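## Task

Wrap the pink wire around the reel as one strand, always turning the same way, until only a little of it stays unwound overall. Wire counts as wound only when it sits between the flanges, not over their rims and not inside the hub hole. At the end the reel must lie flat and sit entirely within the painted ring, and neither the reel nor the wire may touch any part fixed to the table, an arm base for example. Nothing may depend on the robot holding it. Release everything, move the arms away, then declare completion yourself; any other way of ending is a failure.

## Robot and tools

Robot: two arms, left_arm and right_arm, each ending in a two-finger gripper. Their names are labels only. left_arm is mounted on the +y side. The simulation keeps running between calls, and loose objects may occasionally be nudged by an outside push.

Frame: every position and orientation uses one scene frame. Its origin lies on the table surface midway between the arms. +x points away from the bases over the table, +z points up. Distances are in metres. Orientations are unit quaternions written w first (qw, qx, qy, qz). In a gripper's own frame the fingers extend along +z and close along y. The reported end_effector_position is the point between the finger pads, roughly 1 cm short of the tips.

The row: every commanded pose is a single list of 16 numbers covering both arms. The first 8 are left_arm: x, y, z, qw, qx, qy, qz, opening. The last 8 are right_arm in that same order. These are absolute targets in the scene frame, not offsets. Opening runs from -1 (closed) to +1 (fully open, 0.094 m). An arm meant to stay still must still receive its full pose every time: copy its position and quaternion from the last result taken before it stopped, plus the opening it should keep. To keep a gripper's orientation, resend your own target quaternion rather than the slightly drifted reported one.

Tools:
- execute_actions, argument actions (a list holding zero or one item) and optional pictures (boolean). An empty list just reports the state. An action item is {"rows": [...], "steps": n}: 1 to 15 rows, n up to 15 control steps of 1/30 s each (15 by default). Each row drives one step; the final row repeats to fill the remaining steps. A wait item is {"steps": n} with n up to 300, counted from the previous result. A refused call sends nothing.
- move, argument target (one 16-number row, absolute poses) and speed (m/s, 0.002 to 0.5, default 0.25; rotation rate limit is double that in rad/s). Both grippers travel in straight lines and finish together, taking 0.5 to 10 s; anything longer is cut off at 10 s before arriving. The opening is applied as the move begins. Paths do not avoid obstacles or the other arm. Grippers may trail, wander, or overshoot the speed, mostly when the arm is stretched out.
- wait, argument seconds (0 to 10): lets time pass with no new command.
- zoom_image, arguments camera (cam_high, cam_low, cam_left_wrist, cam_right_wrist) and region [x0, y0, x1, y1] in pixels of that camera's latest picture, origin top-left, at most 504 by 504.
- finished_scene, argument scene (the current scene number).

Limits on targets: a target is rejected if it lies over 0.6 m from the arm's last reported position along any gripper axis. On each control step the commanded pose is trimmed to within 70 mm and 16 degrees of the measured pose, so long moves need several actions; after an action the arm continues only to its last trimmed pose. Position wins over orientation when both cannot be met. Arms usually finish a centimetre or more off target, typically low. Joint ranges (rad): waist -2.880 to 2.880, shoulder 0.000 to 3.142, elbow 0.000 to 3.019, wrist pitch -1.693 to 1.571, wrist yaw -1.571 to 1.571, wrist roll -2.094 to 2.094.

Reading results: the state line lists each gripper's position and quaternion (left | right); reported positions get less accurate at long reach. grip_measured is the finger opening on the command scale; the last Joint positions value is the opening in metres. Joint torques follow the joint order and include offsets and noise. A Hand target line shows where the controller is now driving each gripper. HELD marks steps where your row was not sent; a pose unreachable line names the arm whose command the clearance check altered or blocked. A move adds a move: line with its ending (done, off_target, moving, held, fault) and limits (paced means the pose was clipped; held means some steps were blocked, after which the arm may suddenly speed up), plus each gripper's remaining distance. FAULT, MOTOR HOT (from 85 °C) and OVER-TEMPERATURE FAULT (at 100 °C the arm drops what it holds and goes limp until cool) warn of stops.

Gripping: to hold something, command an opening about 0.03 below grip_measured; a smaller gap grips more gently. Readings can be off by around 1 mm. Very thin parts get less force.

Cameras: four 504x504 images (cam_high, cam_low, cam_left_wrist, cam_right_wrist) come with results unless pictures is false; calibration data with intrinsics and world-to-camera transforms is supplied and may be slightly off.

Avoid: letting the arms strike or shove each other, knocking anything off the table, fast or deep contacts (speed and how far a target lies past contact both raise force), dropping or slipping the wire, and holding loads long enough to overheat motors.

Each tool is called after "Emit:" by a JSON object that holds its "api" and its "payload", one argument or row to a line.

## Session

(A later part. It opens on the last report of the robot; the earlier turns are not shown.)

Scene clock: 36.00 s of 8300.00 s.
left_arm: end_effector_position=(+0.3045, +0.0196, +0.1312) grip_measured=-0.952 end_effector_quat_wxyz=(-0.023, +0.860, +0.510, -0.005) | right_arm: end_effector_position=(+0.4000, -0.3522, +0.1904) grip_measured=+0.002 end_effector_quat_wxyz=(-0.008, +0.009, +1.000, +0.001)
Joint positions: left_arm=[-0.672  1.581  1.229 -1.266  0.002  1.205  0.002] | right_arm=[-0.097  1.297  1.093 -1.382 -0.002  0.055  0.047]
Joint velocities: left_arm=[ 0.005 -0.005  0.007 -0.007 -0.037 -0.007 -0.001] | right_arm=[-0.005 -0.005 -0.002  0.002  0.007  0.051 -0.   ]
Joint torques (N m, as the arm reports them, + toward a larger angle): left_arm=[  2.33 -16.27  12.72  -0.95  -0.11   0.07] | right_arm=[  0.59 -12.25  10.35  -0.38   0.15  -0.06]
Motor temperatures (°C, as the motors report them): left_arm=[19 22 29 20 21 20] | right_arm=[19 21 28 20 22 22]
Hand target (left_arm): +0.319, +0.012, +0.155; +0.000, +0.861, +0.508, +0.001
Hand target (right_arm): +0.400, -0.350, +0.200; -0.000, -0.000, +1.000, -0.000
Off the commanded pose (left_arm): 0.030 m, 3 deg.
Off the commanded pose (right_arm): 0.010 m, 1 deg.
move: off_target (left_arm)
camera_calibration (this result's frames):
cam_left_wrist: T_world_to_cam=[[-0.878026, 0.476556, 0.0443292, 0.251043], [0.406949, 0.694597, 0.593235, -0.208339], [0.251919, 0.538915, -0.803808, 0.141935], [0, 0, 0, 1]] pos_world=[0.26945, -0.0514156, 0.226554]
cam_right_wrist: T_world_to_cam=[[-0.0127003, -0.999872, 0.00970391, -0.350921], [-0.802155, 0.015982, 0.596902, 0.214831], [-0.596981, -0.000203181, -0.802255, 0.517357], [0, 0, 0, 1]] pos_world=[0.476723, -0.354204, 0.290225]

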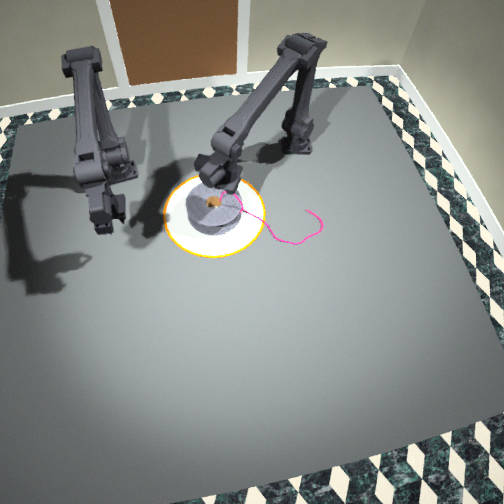

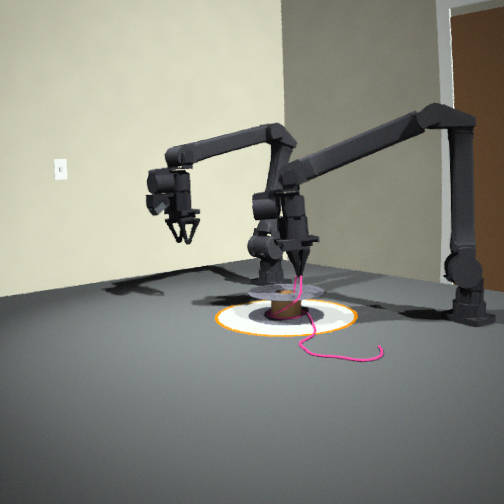

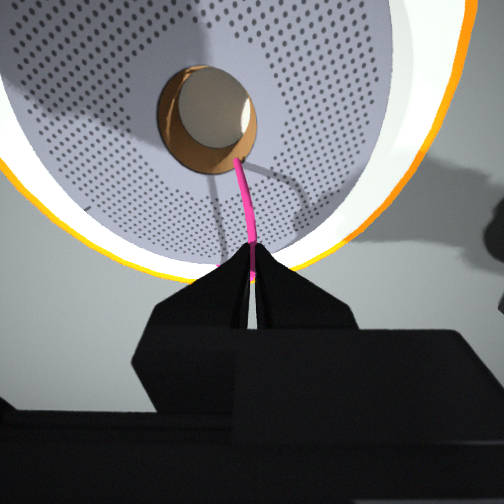

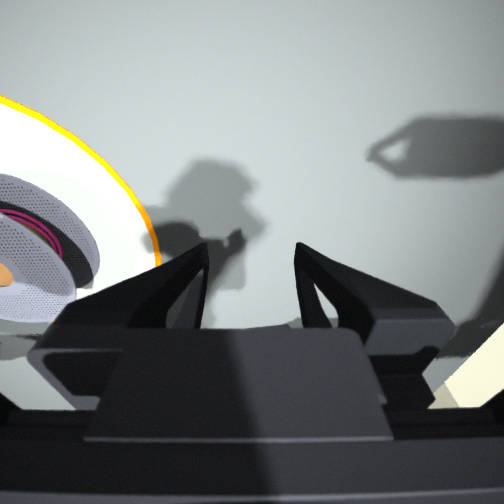

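Emit:
{"api": "move", "payload": {
  "target": [0.29,0.11,0.11,0,0.985,0.174,0,-0.98, 0.4,-0.35,0.2,0,0,1,0,0],
  "speed": 0.07
}}

Emit:
{"api": "move", "payload": {
  "target": [0.27,0.11,0.055,0,0.985,0.174,0,-0.98, 0.4,-0.35,0.2,0,0,1,0,0],
  "speed": 0.04
}}

Emit:
{"api": "zoom_image", "payload": {
  "camera": "cam_low",
  "region": [200, 230, 370, 350]
}}

Scene clock: 44.63 s of 8300.00 s.
left_arm: end_effector_position=(+0.2887, +0.1057, +0.1094) grip_measured=-0.952 end_effector_quat_wxyz=(-0.006, +0.984, +0.176, -0.004) | right_arm: end_effector_position=(+0.4000, -0.3522, +0.1904) grip_measured=+0.002 end_effector_quat_wxyz=(-0.008, +0.009, +1.000, +0.001)
Joint positions: left_arm=[-0.554  1.399  0.967 -1.153 -0.001  2.039  0.002] | right_arm=[-0.097  1.297  1.093 -1.382 -0.002  0.055  0.047]
Joint velocities: left_arm=[-0.005 -0.005 -0.017  0.007 -0.007 -0.022 -0.001] | right_arm=[-0.005  0.005 -0.002 -0.012  0.022 -0.007 -0.001]
Joint torques (N m, as the arm reports them, + toward a larger angle): left_arm=[  2.44 -12.49   6.92   0.57   0.     0.06] | right_arm=[  0.59 -12.24  10.35  -0.39   0.15  -0.06]
Motor temperatures (°C, as the motors report them): left_arm=[19 22 29 20 21 20] | right_arm=[19 21 29 20 22 22]
Hand target (left_arm): +0.291, +0.110, +0.109; -0.000, +0.985, +0.174, +0.001
Hand target (right_arm): +0.400, -0.350, +0.200; -0.000, -0.000, +1.000, -0.000
Off the commanded pose (left_arm): 0.004 m, 1 deg.
Off the commanded pose (right_arm): 0.010 m, 1 deg.
After step 90, 0.13 s passed at rest.
move: done
camera_calibration (this result's frames):
cam_left_wrist: T_world_to_cam=[[-0.349863, 0.936708, 0.0132163, -0.000603703], [0.767629, 0.278568, 0.577188, -0.307255], [0.536975, 0.212082, -0.816504, 0.0356369], [0, 0, 0, 1]] pos_world=[0.216511, 0.078599, 0.20645]
cam_right_wrist: T_world_to_cam=[[-0.0127003, -0.999872, 0.00970391, -0.350921], [-0.802155, 0.015982, 0.596902, 0.214831], [-0.596981, -0.000203181, -0.802255, 0.517357], [0, 0, 0, 1]] pos_world=[0.476723, -0.354204, 0.290225]

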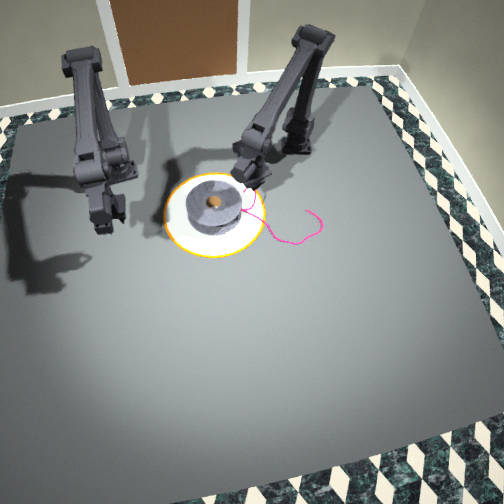

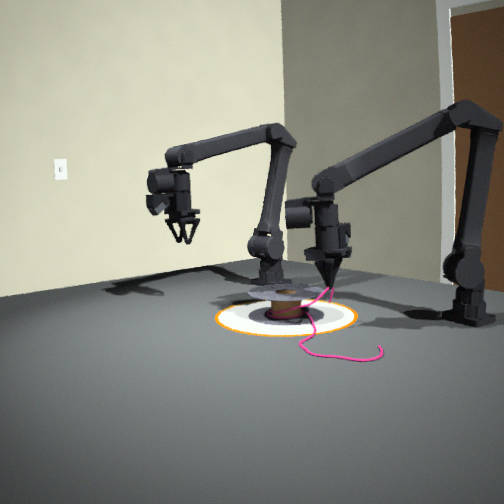

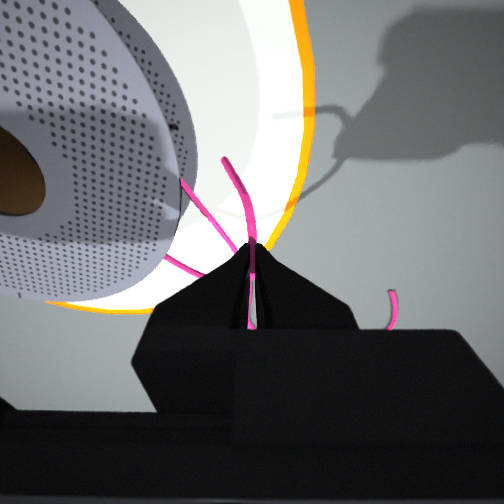

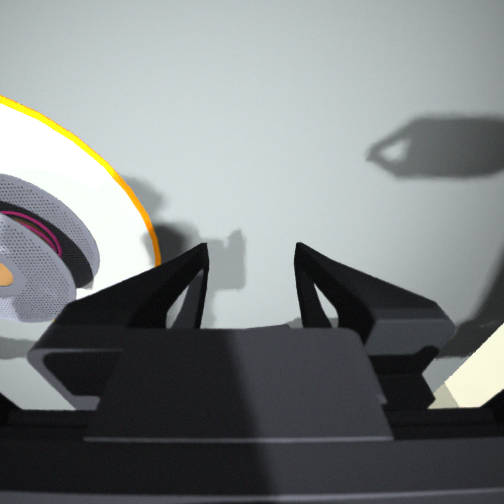

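Scene clock: 46.37 s of 8300.00 s.
left_arm: end_effector_position=(+0.2754, +0.1112, +0.0631) grip_measured=-0.952 end_effector_quat_wxyz=(+0.004, +0.985, +0.172, +0.003) | right_arm: end_effector_position=(+0.4000, -0.3522, +0.1904) grip_measured=+0.002 end_effector_quat_wxyz=(-0.008, +0.009, +1.000, +0.001)
Joint positions: left_arm=[-0.568  1.414  0.844 -0.991 -0.001  2.033  0.002] | right_arm=[-0.097  1.297  1.093 -1.382 -0.002  0.055  0.047]
Joint velocities: left_arm=[-0.015 -0.005 -0.022 -0.002  0.051 -0.037 -0.   ] | right_arm=[ 0.005 -0.005  0.002  0.017  0.007  0.007 -0.   ]
Joint torques (N m, as the arm reports them, + toward a larger angle): left_arm=[ 0.4  -9.43  6.36  0.59  0.08 -0.29] | right_arm=[  0.6  -12.23  10.35  -0.39   0.15  -0.06]
Motor temperatures (°C, as the motors report them): left_arm=[19 22 29 20 21 20] | right_arm=[19 21 29 20 22 22]
Hand target (left_arm): +0.271, +0.109, +0.055; +0.000, +0.985, +0.174, -0.000
Hand target (right_arm): +0.400, -0.350, +0.200; -0.000, -0.000, +1.000, -0.000
Off the commanded pose (left_arm): 0.010 m, 1 deg.
Off the commanded pose (right_arm): 0.010 m, 1 deg.
move: done
camera_calibration (this result's frames):
cam_left_wrist: T_world_to_cam=[[-0.342031, 0.939649, -0.00863803, -0.0109181], [0.759635, 0.281894, 0.586081, -0.270588], [0.553145, 0.193896, -0.810207, 0.000946897], [0, 0, 0, 1]] pos_world=[0.20129, 0.0863527, 0.159259]
cam_right_wrist: T_world_to_cam=[[-0.0127003, -0.999872, 0.00970391, -0.350921], [-0.802155, 0.015982, 0.596902, 0.214831], [-0.596981, -0.000203181, -0.802255, 0.517357], [0, 0, 0, 1]] pos_world=[0.476723, -0.354204, 0.290225]

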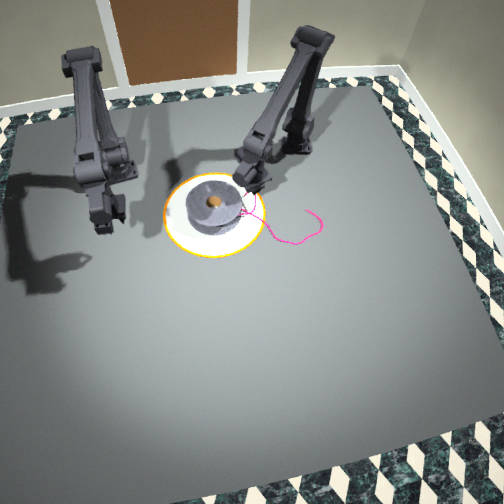

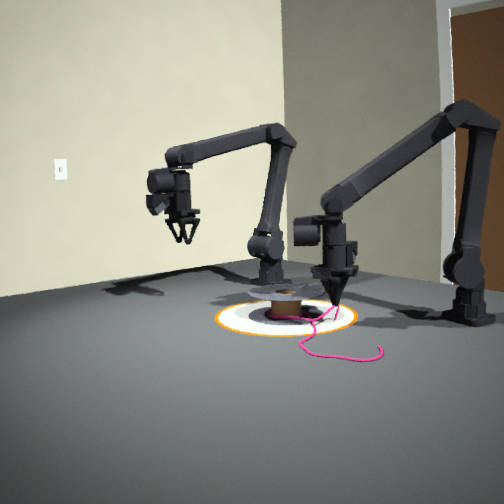

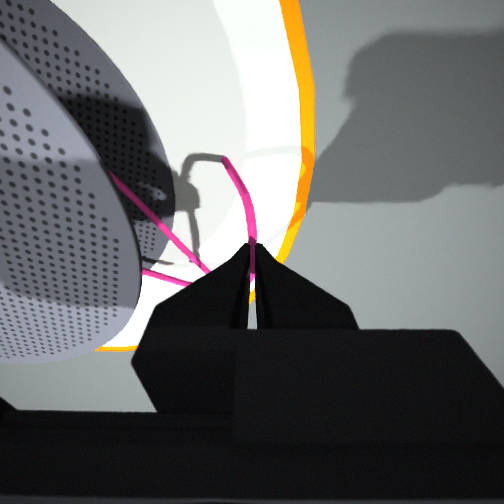

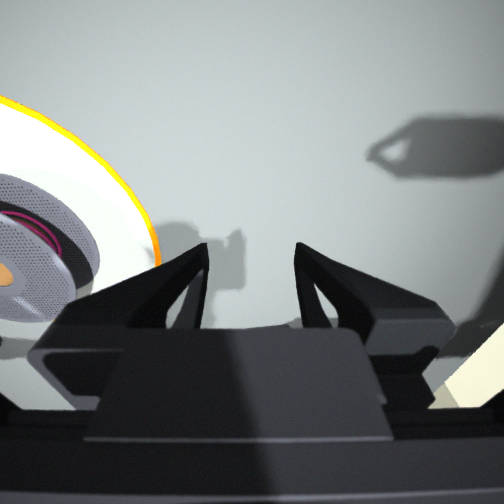

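Region (200, 230, 370, 350) of cam_low's 504x504 image, scaled by 2.965, with more detail than that image has; it fills the top 356 rows of this view, and the rest is white.

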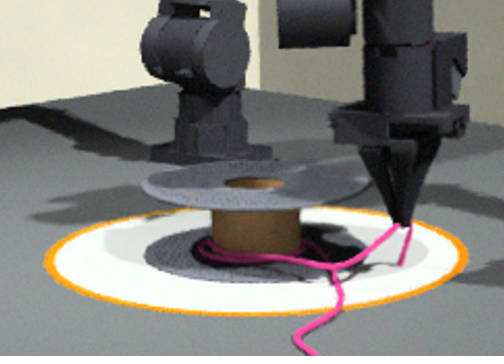

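Emit:
{"api": "move", "payload": {
  "target": [0.197,0.05,0.055,0.3893,0.7481,0.4766,0.2483,-0.98, 0.4,-0.35,0.2,0,0,1,0,0],
  "speed": 0.1
}}

Emit:
{"api": "zoom_image", "payload": {
  "camera": "cam_low",
  "region": [200, 220, 400, 350]
}}

Emit:
{"api": "zoom_image", "payload": {
  "camera": "cam_high",
  "region": [150, 130, 330, 270]
}}

Scene clock: 56.67 s of 8300.00 s.
left_arm: end_effector_position=(+0.1974, +0.0479, +0.0587) grip_measured=-0.952 end_effector_quat_wxyz=(+0.388, +0.753, +0.474, +0.241) | right_arm: end_effector_position=(+0.4000, -0.3522, +0.1904) grip_measured=+0.002 end_effector_quat_wxyz=(-0.008, +0.009, +1.000, +0.001)
Joint positions: left_arm=[-1.166  1.237  0.353  0.022 -0.694  0.924  0.002] | right_arm=[-0.097  1.297  1.093 -1.382 -0.002  0.055  0.047]
Joint velocities: left_arm=[-0.005 -0.005 -0.002  0.002 -0.007 -0.081 -0.   ] | right_arm=[-0.015  0.005  0.002 -0.012  0.022 -0.037 -0.001]
Joint torques (N m, as the arm reports them, + toward a larger angle): left_arm=[ 0.48 -5.23  5.53  2.42 -0.48 -0.35] | right_arm=[  0.6  -12.26  10.35  -0.39   0.15  -0.06]
Motor temperatures (°C, as the motors report them): left_arm=[19 22 28 20 21 20] | right_arm=[19 21 29 20 22 22]
Hand target (left_arm): +0.194, +0.049, +0.054; +0.392, +0.751, +0.477, +0.237
Hand target (right_arm): +0.400, -0.350, +0.200; -0.000, -0.000, +1.000, -0.000
Off the commanded pose (left_arm): 0.004 m, 1 deg.
Off the commanded pose (right_arm): 0.010 m, 1 deg.
After step 90, 0.83 s passed at rest.
move: done
camera_calibration (this result's frames):
cam_left_wrist: T_world_to_cam=[[-0.528238, 0.247166, -0.812326, 0.138947], [-0.0721417, 0.940171, 0.332978, -0.0432945], [0.846026, 0.234494, -0.478803, -0.0264016], [0, 0, 0, 1]] pos_world=[0.0926102, 0.0125522, 0.114645]
cam_right_wrist: T_world_to_cam=[[-0.0127003, -0.999872, 0.00970391, -0.350921], [-0.802155, 0.015982, 0.596902, 0.214831], [-0.596981, -0.000203181, -0.802255, 0.517357], [0, 0, 0, 1]] pos_world=[0.476723, -0.354204, 0.290225]

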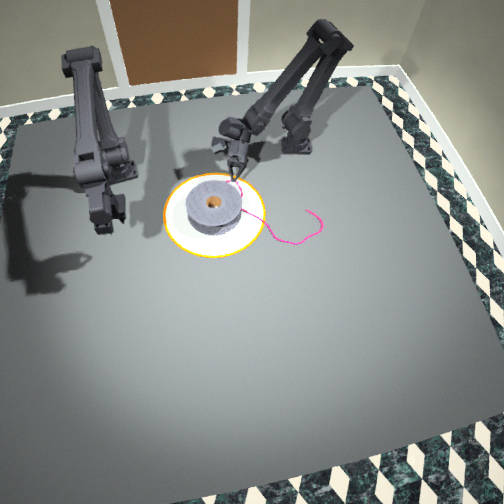

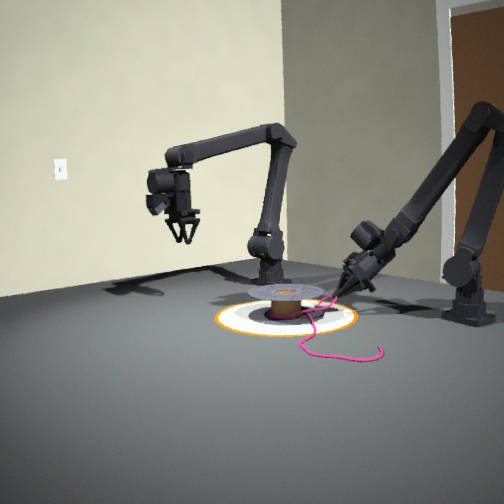

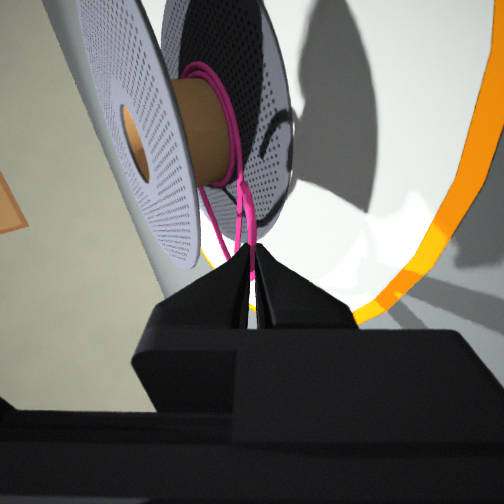

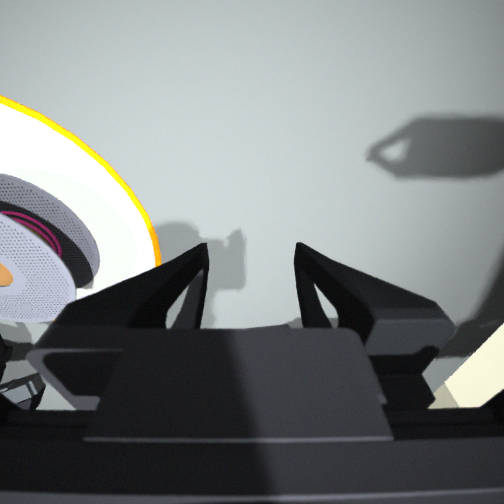

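Region (200, 220, 400, 350) of cam_low's 504x504 image, scaled by 2.520, with more detail than that image has; it fills the top 328 rows of this view, and the rest is white.

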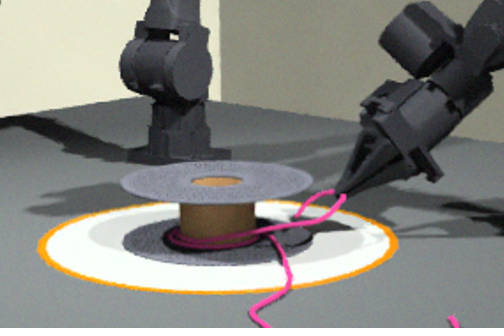

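Region (150, 130, 330, 270) of cam_high's 504x504 image, scaled by 2.800, with more detail than that image has.

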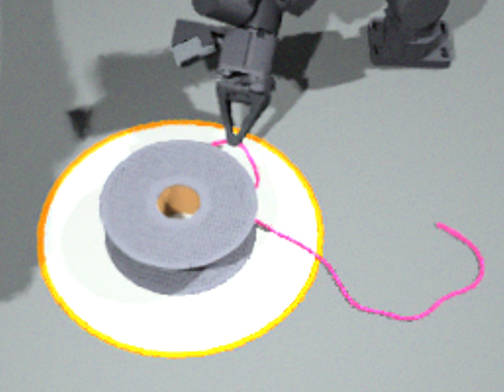

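Emit:
{"api": "move", "payload": {
  "target": [0.20,-0.025,0.05,0.3893,0.7481,0.4766,0.2483,-0.98, 0.4,-0.35,0.2,0,0,1,0,0],
  "speed": 0.04
}}

Emit:
{"api": "zoom_image", "payload": {
  "camera": "cam_low",
  "region": [200, 220, 400, 350]
}}

Emit:
{"api": "zoom_image", "payload": {
  "camera": "cam_high",
  "region": [150, 130, 330, 270]
}}

Scene clock: 61.73 s of 8300.00 s.
left_arm: end_effector_position=(+0.1996, -0.0032, +0.0403) grip_measured=-0.952 end_effector_quat_wxyz=(+0.369, +0.758, +0.472, +0.258) | right_arm: end_effector_position=(+0.4000, -0.3522, +0.1904) grip_measured=+0.002 end_effector_quat_wxyz=(-0.008, +0.009, +1.000, +0.001)
Joint positions: left_arm=[-1.203  1.455  0.497  0.022 -0.739  0.884  0.002] | right_arm=[-0.097  1.297  1.093 -1.382 -0.002  0.055  0.047]
Joint velocities: left_arm=[-0.015 -0.015 -0.007  0.007 -0.022  0.007  0.   ] | right_arm=[-0.024 -0.005  0.007 -0.012  0.066 -0.051 -0.   ]
Joint torques (N m, as the arm reports them, + toward a larger angle): left_arm=[ 0.46 -8.49  9.19  1.92 -0.5  -0.36] | right_arm=[  0.59 -12.25  10.35  -0.38   0.15  -0.06]
Motor temperatures (°C, as the motors report them): left_arm=[19 21 28 20 21 20] | right_arm=[19 21 29 20 22 22]
Hand target (left_arm): +0.199, -0.024, +0.051; +0.389, +0.748, +0.477, +0.248
Hand target (right_arm): +0.400, -0.350, +0.200; -0.000, -0.000, +1.000, -0.000
Off the commanded pose (left_arm): 0.024 m, 3 deg.
Off the commanded pose (right_arm): 0.010 m, 1 deg.
move: off_target (left_arm)
camera_calibration (this result's frames):
cam_left_wrist: T_world_to_cam=[[-0.526042, 0.280153, -0.802991, 0.137093], [-0.0880022, 0.921186, 0.37904, 0.0122634], [0.845893, 0.270056, -0.459928, -0.0257335], [0, 0, 0, 1]] pos_world=[0.0949637, -0.0427544, 0.0936007]
cam_right_wrist: T_world_to_cam=[[-0.0127003, -0.999872, 0.00970391, -0.350921], [-0.802155, 0.015982, 0.596902, 0.214831], [-0.596981, -0.000203181, -0.802255, 0.517357], [0, 0, 0, 1]] pos_world=[0.476723, -0.354204, 0.290225]

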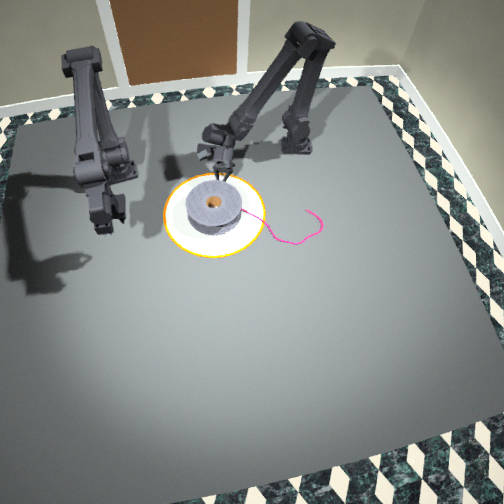

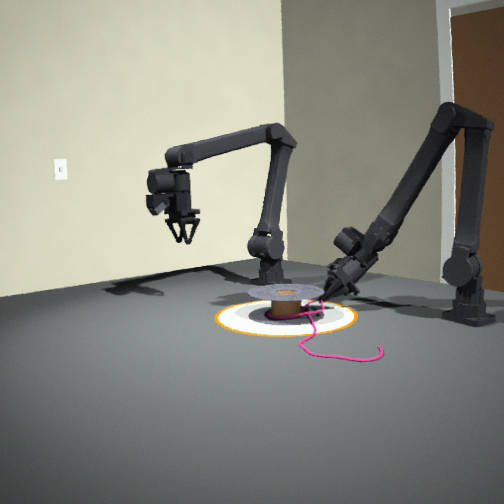

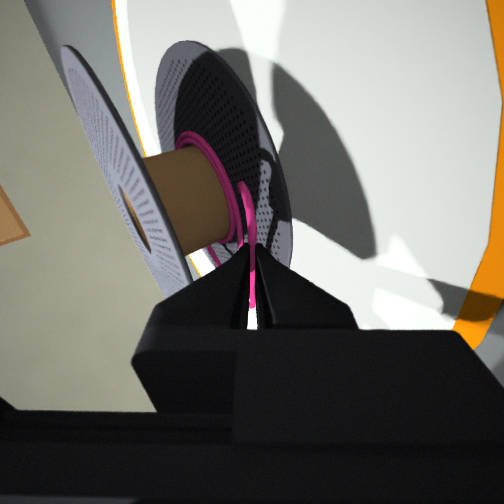

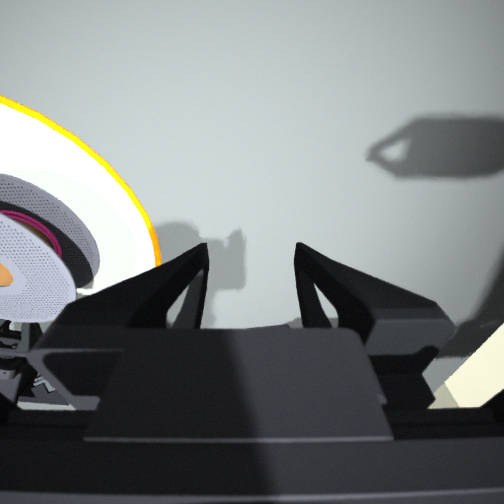

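Region (200, 220, 400, 350) of cam_low's 504x504 image, scaled by 2.520, with more detail than that image has; it fills the top 328 rows of this view, and the rest is white.

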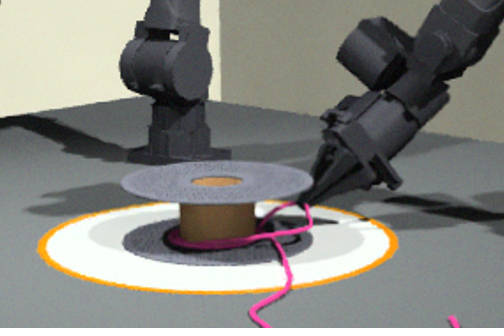

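Region (150, 130, 330, 270) of cam_high's 504x504 image, scaled by 2.800, with more detail than that image has.

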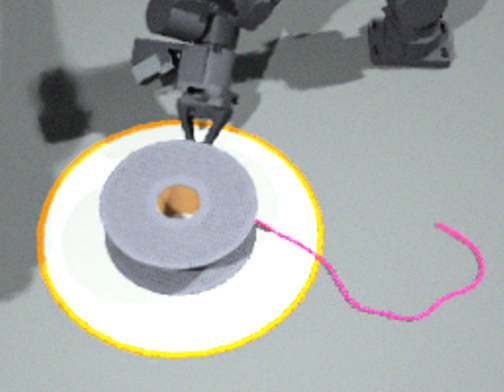

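Emit:
{"api": "move", "payload": {
  "target": [0.215,-0.085,0.047,0.2967,0.5701,0.6795,0.3539,-0.98, 0.4,-0.35,0.2,0,0,1,0,0],
  "speed": 0.05
}}

Emit:
{"api": "zoom_image", "payload": {
  "camera": "cam_low",
  "region": [200, 220, 400, 350]
}}

Emit:
{"api": "zoom_image", "payload": {
  "camera": "cam_high",
  "region": [150, 130, 330, 270]
}}

Scene clock: 71.17 s of 8300.00 s.
left_arm: end_effector_position=(+0.2160, -0.0671, +0.0431) grip_measured=-0.952 end_effector_quat_wxyz=(+0.289, +0.573, +0.677, +0.360) | right_arm: end_effector_position=(+0.4000, -0.3522, +0.1904) grip_measured=+0.002 end_effector_quat_wxyz=(-0.008, +0.009, +1.000, +0.001)
Joint positions: left_arm=[-1.247  1.829  1.066 -0.898 -0.958 -0.085  0.002] | right_arm=[-0.097  1.297  1.093 -1.382 -0.002  0.055  0.047]
Joint velocities: left_arm=[ 0.005 -0.005  0.007  0.017 -0.051 -0.051  0.   ] | right_arm=[-0.005  0.015 -0.007  0.007 -0.007 -0.022 -0.   ]
Joint torques (N m, as the arm reports them, + toward a larger angle): left_arm=[  0.57 -15.19   9.88  -0.82  -0.74  -0.35] | right_arm=[  0.6  -12.22  10.34  -0.38   0.15  -0.06]
Motor temperatures (°C, as the motors report them): left_arm=[19 21 29 20 22 20] | right_arm=[19 21 29 20 22 22]
Hand target (left_arm): +0.214, -0.083, +0.047; +0.298, +0.568, +0.680, +0.355
Hand target (right_arm): +0.400, -0.350, +0.200; -0.000, -0.000, +1.000, -0.000
Off the commanded pose (left_arm): 0.018 m, 1 deg.
Off the commanded pose (right_arm): 0.010 m, 1 deg.
move: off_target (left_arm)
camera_calibration (this result's frames):
cam_left_wrist: T_world_to_cam=[[-0.566353, -0.0878342, -0.819469, 0.150666], [-0.613505, 0.708863, 0.348028, 0.17208], [0.550323, 0.699856, -0.455354, 0.0714581], [0, 0, 0, 1]] pos_world=[0.151577, -0.158758, 0.0961164]
cam_right_wrist: T_world_to_cam=[[-0.0127003, -0.999872, 0.00970391, -0.350921], [-0.802155, 0.015982, 0.596902, 0.214831], [-0.596981, -0.000203181, -0.802255, 0.517357], [0, 0, 0, 1]] pos_world=[0.476723, -0.354204, 0.290225]

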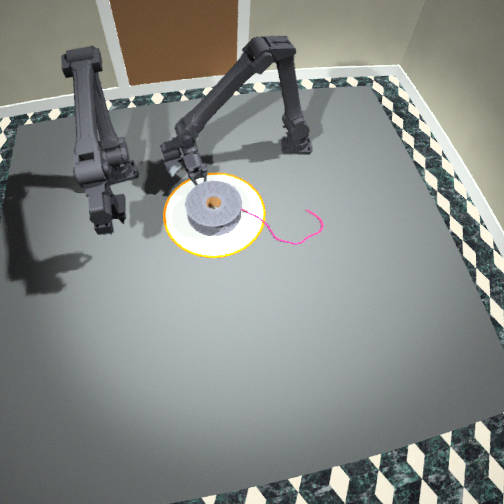

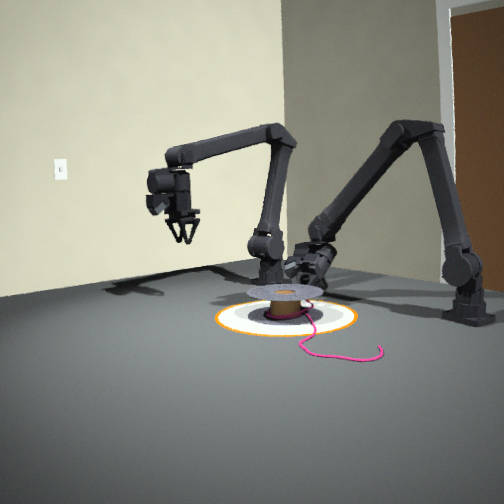

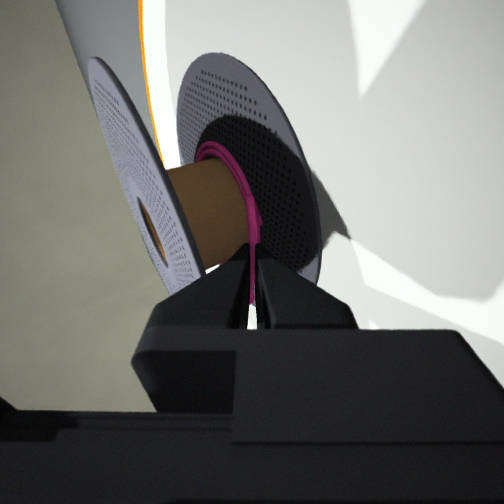

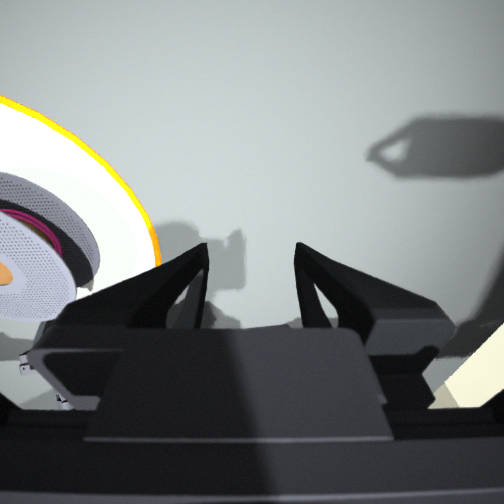

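Region (200, 220, 400, 350) of cam_low's 504x504 image, scaled by 2.520, with more detail than that image has; it fills the top 328 rows of this view, and the rest is white.

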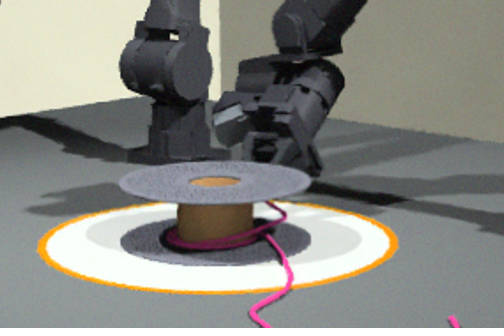

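Region (150, 130, 330, 270) of cam_high's 504x504 image, scaled by 2.800, with more detail than that image has.

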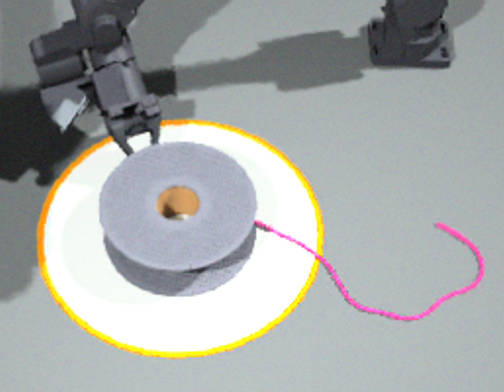

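Emit:
{"api": "move", "payload": {
  "target": [0.215,-0.085,0.047,0.2967,0.5701,0.6795,0.3539,-0.8, 0.4,-0.35,0.2,0,0,1,0,0],
  "speed": 0.05
}}

Emit:
{"api": "move", "payload": {
  "target": [0.16,-0.09,0.05,0.2967,0.5701,0.6795,0.3539,-0.8, 0.4,-0.35,0.2,0,0,1,0,0],
  "speed": 0.04
}}

Emit:
{"api": "move", "payload": {
  "target": [0.18,0.0,0.18,0.1,0.5,0.85,0.1,-0.5, 0.4,-0.35,0.2,0,0,1,0,0],
  "speed": 0.2
}}

Scene clock: 74.57 s of 8300.00 s.
left_arm: end_effector_position=(+0.2160, -0.0679, +0.0435) grip_measured=-0.803 end_effector_quat_wxyz=(+0.290, +0.571, +0.679, +0.359) | right_arm: end_effector_position=(+0.4000, -0.3522, +0.1904) grip_measured=+0.002 end_effector_quat_wxyz=(-0.008, +0.009, +1.000, +0.001)
Joint positions: left_arm=[-1.247  1.829  1.068 -0.899 -0.957 -0.088  0.009] | right_arm=[-0.097  1.297  1.093 -1.382 -0.002  0.055  0.047]
Joint velocities: left_arm=[-0.005 -0.005 -0.002 -0.002 -0.007  0.007  0.   ] | right_arm=[-0.005 -0.015 -0.002 -0.027  0.022  0.007  0.   ]
Joint torques (N m, as the arm reports them, + toward a larger angle): left_arm=[  0.74 -15.33   9.8   -0.67  -0.59  -0.23] | right_arm=[  0.58 -12.25  10.35  -0.39   0.15  -0.06]
Motor temperatures (°C, as the motors report them): left_arm=[19 22 29 20 22 20] | right_arm=[19 21 29 20 22 22]
Hand target (left_arm): +0.215, -0.084, +0.047; +0.297, +0.570, +0.679, +0.353
Hand target (right_arm): +0.400, -0.350, +0.200; -0.000, -0.000, +1.000, -0.000
Off the commanded pose (left_arm): 0.018 m, 1 deg.
Off the commanded pose (right_arm): 0.010 m, 1 deg.
move: off_target (left_arm)
camera_calibration (this result's frames):
cam_left_wrist: T_world_to_cam=[[-0.566186, -0.0925696, -0.819063, 0.150562], [-0.614943, 0.709127, 0.344941, 0.172957], [0.548888, 0.698978, -0.458423, 0.0725418], [0, 0, 0, 1]] pos_world=[0.151788, -0.159416, 0.0969147]
cam_right_wrist: T_world_to_cam=[[-0.0127003, -0.999872, 0.00970391, -0.350921], [-0.802155, 0.015982, 0.596902, 0.214831], [-0.596981, -0.000203181, -0.802255, 0.517357], [0, 0, 0, 1]] pos_world=[0.476723, -0.354204, 0.290225]

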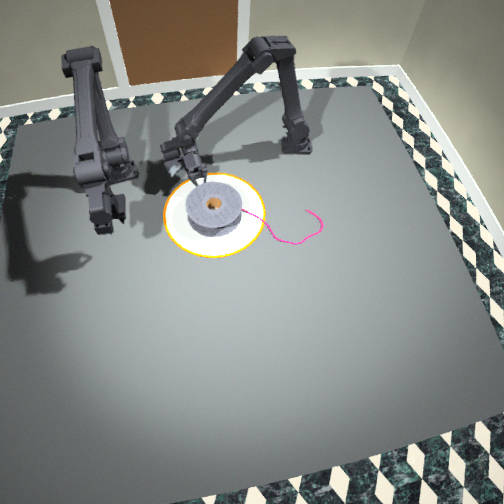

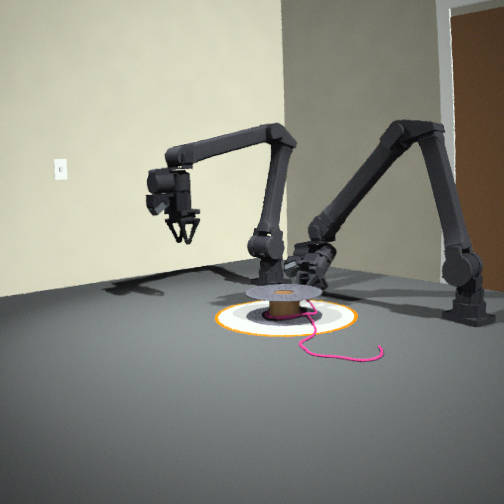

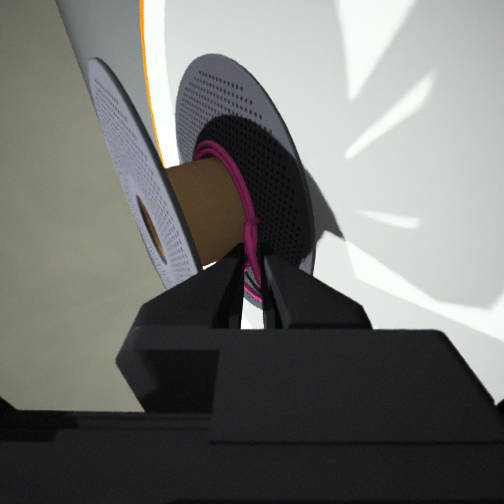

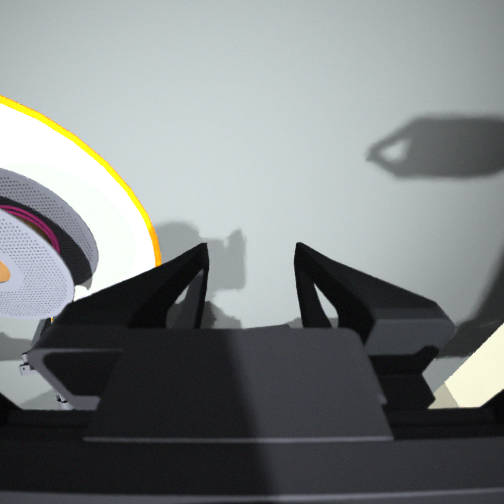

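Scene clock: 76.37 s of 8300.00 s.
left_arm: end_effector_position=(+0.1635, -0.0746, +0.0488) grip_measured=-0.803 end_effector_quat_wxyz=(+0.291, +0.574, +0.676, +0.360) | right_arm: end_effector_position=(+0.4000, -0.3522, +0.1904) grip_measured=+0.002 end_effector_quat_wxyz=(-0.008, +0.009, +1.000, +0.001)
Joint positions: left_arm=[-1.364  1.851  1.113 -1.077 -0.941 -0.275  0.009] | right_arm=[-0.097  1.297  1.093 -1.382 -0.002  0.055  0.047]
Joint velocities: left_arm=[-0.005 -0.005  0.017 -0.007  0.051 -0.125  0.001] | right_arm=[-0.024 -0.015 -0.012 -0.017 -0.037 -0.037 -0.   ]
Joint torques (N m, as the arm reports them, + toward a larger angle): left_arm=[  0.66 -15.32   9.66  -1.23  -0.4   -0.39] | right_arm=[  0.58 -12.28  10.34  -0.38   0.15  -0.06]
Motor temperatures (°C, as the motors report them): left_arm=[19 22 29 20 22 20] | right_arm=[19 21 29 20 22 22]
Hand target (left_arm): +0.159, -0.089, +0.050; +0.296, +0.570, +0.680, +0.353
Hand target (right_arm): +0.400, -0.350, +0.200; -0.000, -0.000, +1.000, -0.000
Off the commanded pose (left_arm): 0.016 m, 1 deg.
Off the commanded pose (right_arm): 0.010 m, 1 deg.
move: off_target (left_arm)
camera_calibration (this result's frames):
cam_left_wrist: T_world_to_cam=[[-0.564845, -0.086038, -0.8207, 0.124803], [-0.610631, 0.712541, 0.345566, 0.143104], [0.55505, 0.696336, -0.455012, 0.107126], [0, 0, 0, 1]] pos_world=[0.0984177, -0.165826, 0.101717]
cam_right_wrist: T_world_to_cam=[[-0.0127003, -0.999872, 0.00970391, -0.350921], [-0.802155, 0.015982, 0.596902, 0.214831], [-0.596981, -0.000203181, -0.802255, 0.517357], [0, 0, 0, 1]] pos_world=[0.476723, -0.354204, 0.290225]

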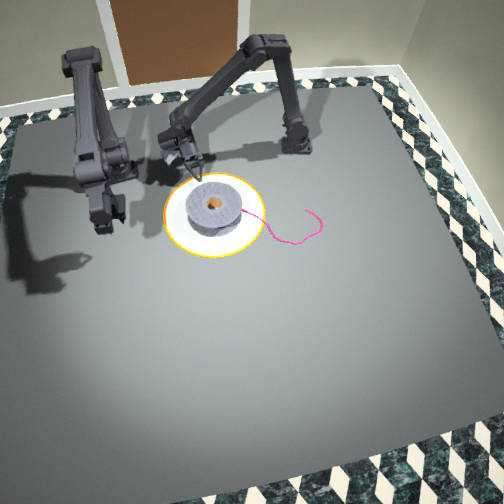

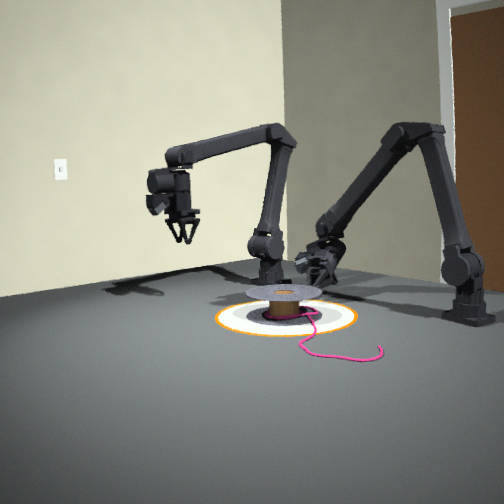

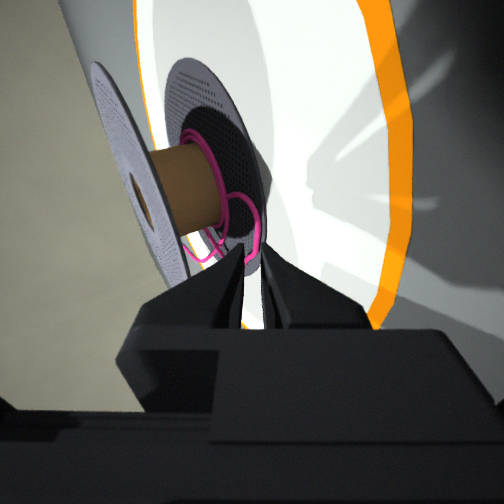

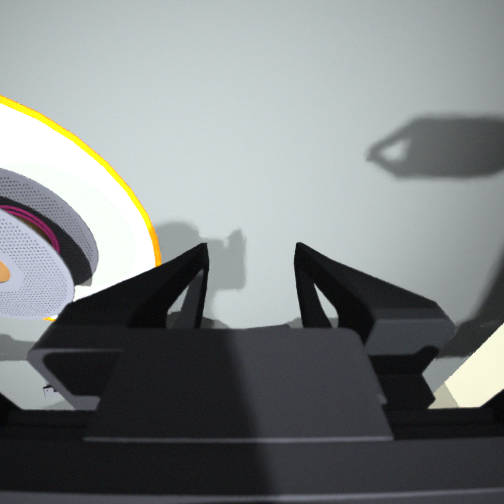

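Scene clock: 78.60 s of 8300.00 s.
left_arm: end_effector_position=(+0.1773, +0.0061, +0.1711) grip_measured=-0.503 end_effector_quat_wxyz=(+0.098, +0.497, +0.855, +0.110) | right_arm: end_effector_position=(+0.4000, -0.3522, +0.1904) grip_measured=+0.002 end_effector_quat_wxyz=(-0.008, +0.009, +1.000, +0.001)
Joint positions: left_arm=[-1.082  1.376  1.096 -1.298 -0.295 -0.226  0.023] | right_arm=[-0.097  1.297  1.093 -1.382 -0.002  0.055  0.047]
Joint velocities: left_arm=[-0.005  0.005  0.002  0.007 -0.081 -0.007  0.   ] | right_arm=[-0.015 -0.015 -0.007  0.007 -0.022 -0.022  0.001]
Joint torques (N m, as the arm reports them, + toward a larger angle): left_arm=[  2.03 -12.34  10.84  -0.74  -0.1    0.04] | right_arm=[  0.59 -12.24  10.35  -0.38   0.15  -0.06]
Motor temperatures (°C, as the motors report them): left_arm=[19 22 29 20 22 20] | right_arm=[19 21 30 20 22 22]
Hand target (left_arm): +0.181, +0.002, +0.182; +0.100, +0.500, +0.854, +0.105
Hand target (right_arm): +0.400, -0.350, +0.200; -0.000, -0.000, +1.000, -0.000
Off the commanded pose (left_arm): 0.011 m, 1 deg.
Off the commanded pose (right_arm): 0.010 m, 1 deg.
move: off_target (left_arm)
camera_calibration (this result's frames):
cam_left_wrist: T_world_to_cam=[[-0.826571, -0.485035, -0.285519, 0.197241], [-0.559634, 0.65427, 0.508666, 0.0152017], [-0.059914, 0.580235, -0.812242, 0.269802], [0, 0, 0, 1]] pos_world=[0.187706, -0.0708258, 0.267729]
cam_right_wrist: T_world_to_cam=[[-0.0127003, -0.999872, 0.00970391, -0.350921], [-0.802155, 0.015982, 0.596902, 0.214831], [-0.596981, -0.000203181, -0.802255, 0.517357], [0, 0, 0, 1]] pos_world=[0.476723, -0.354204, 0.290225]

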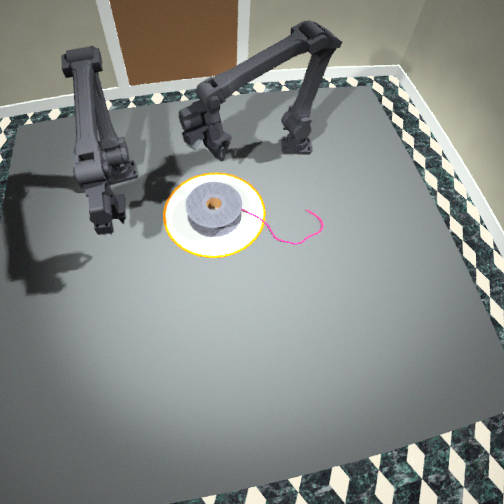

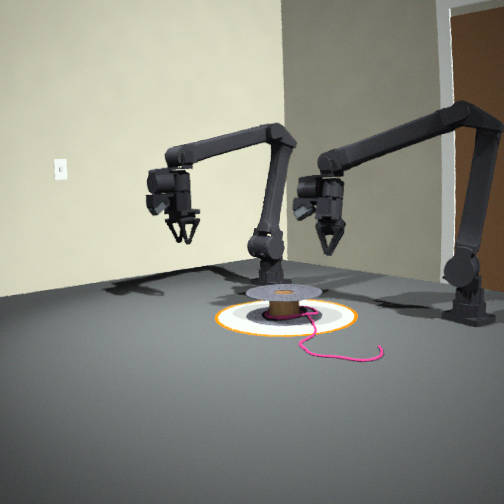

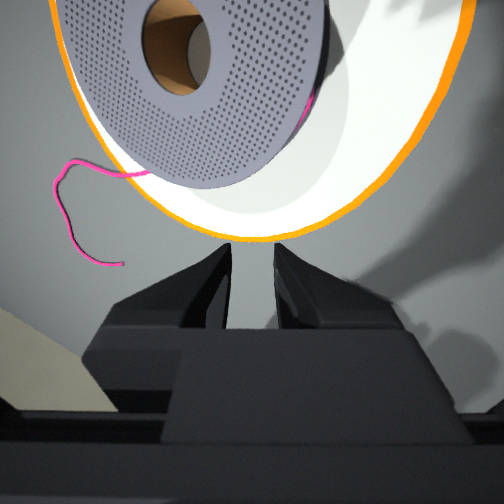

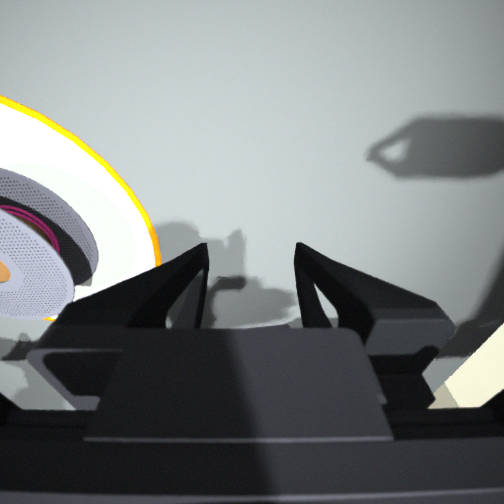

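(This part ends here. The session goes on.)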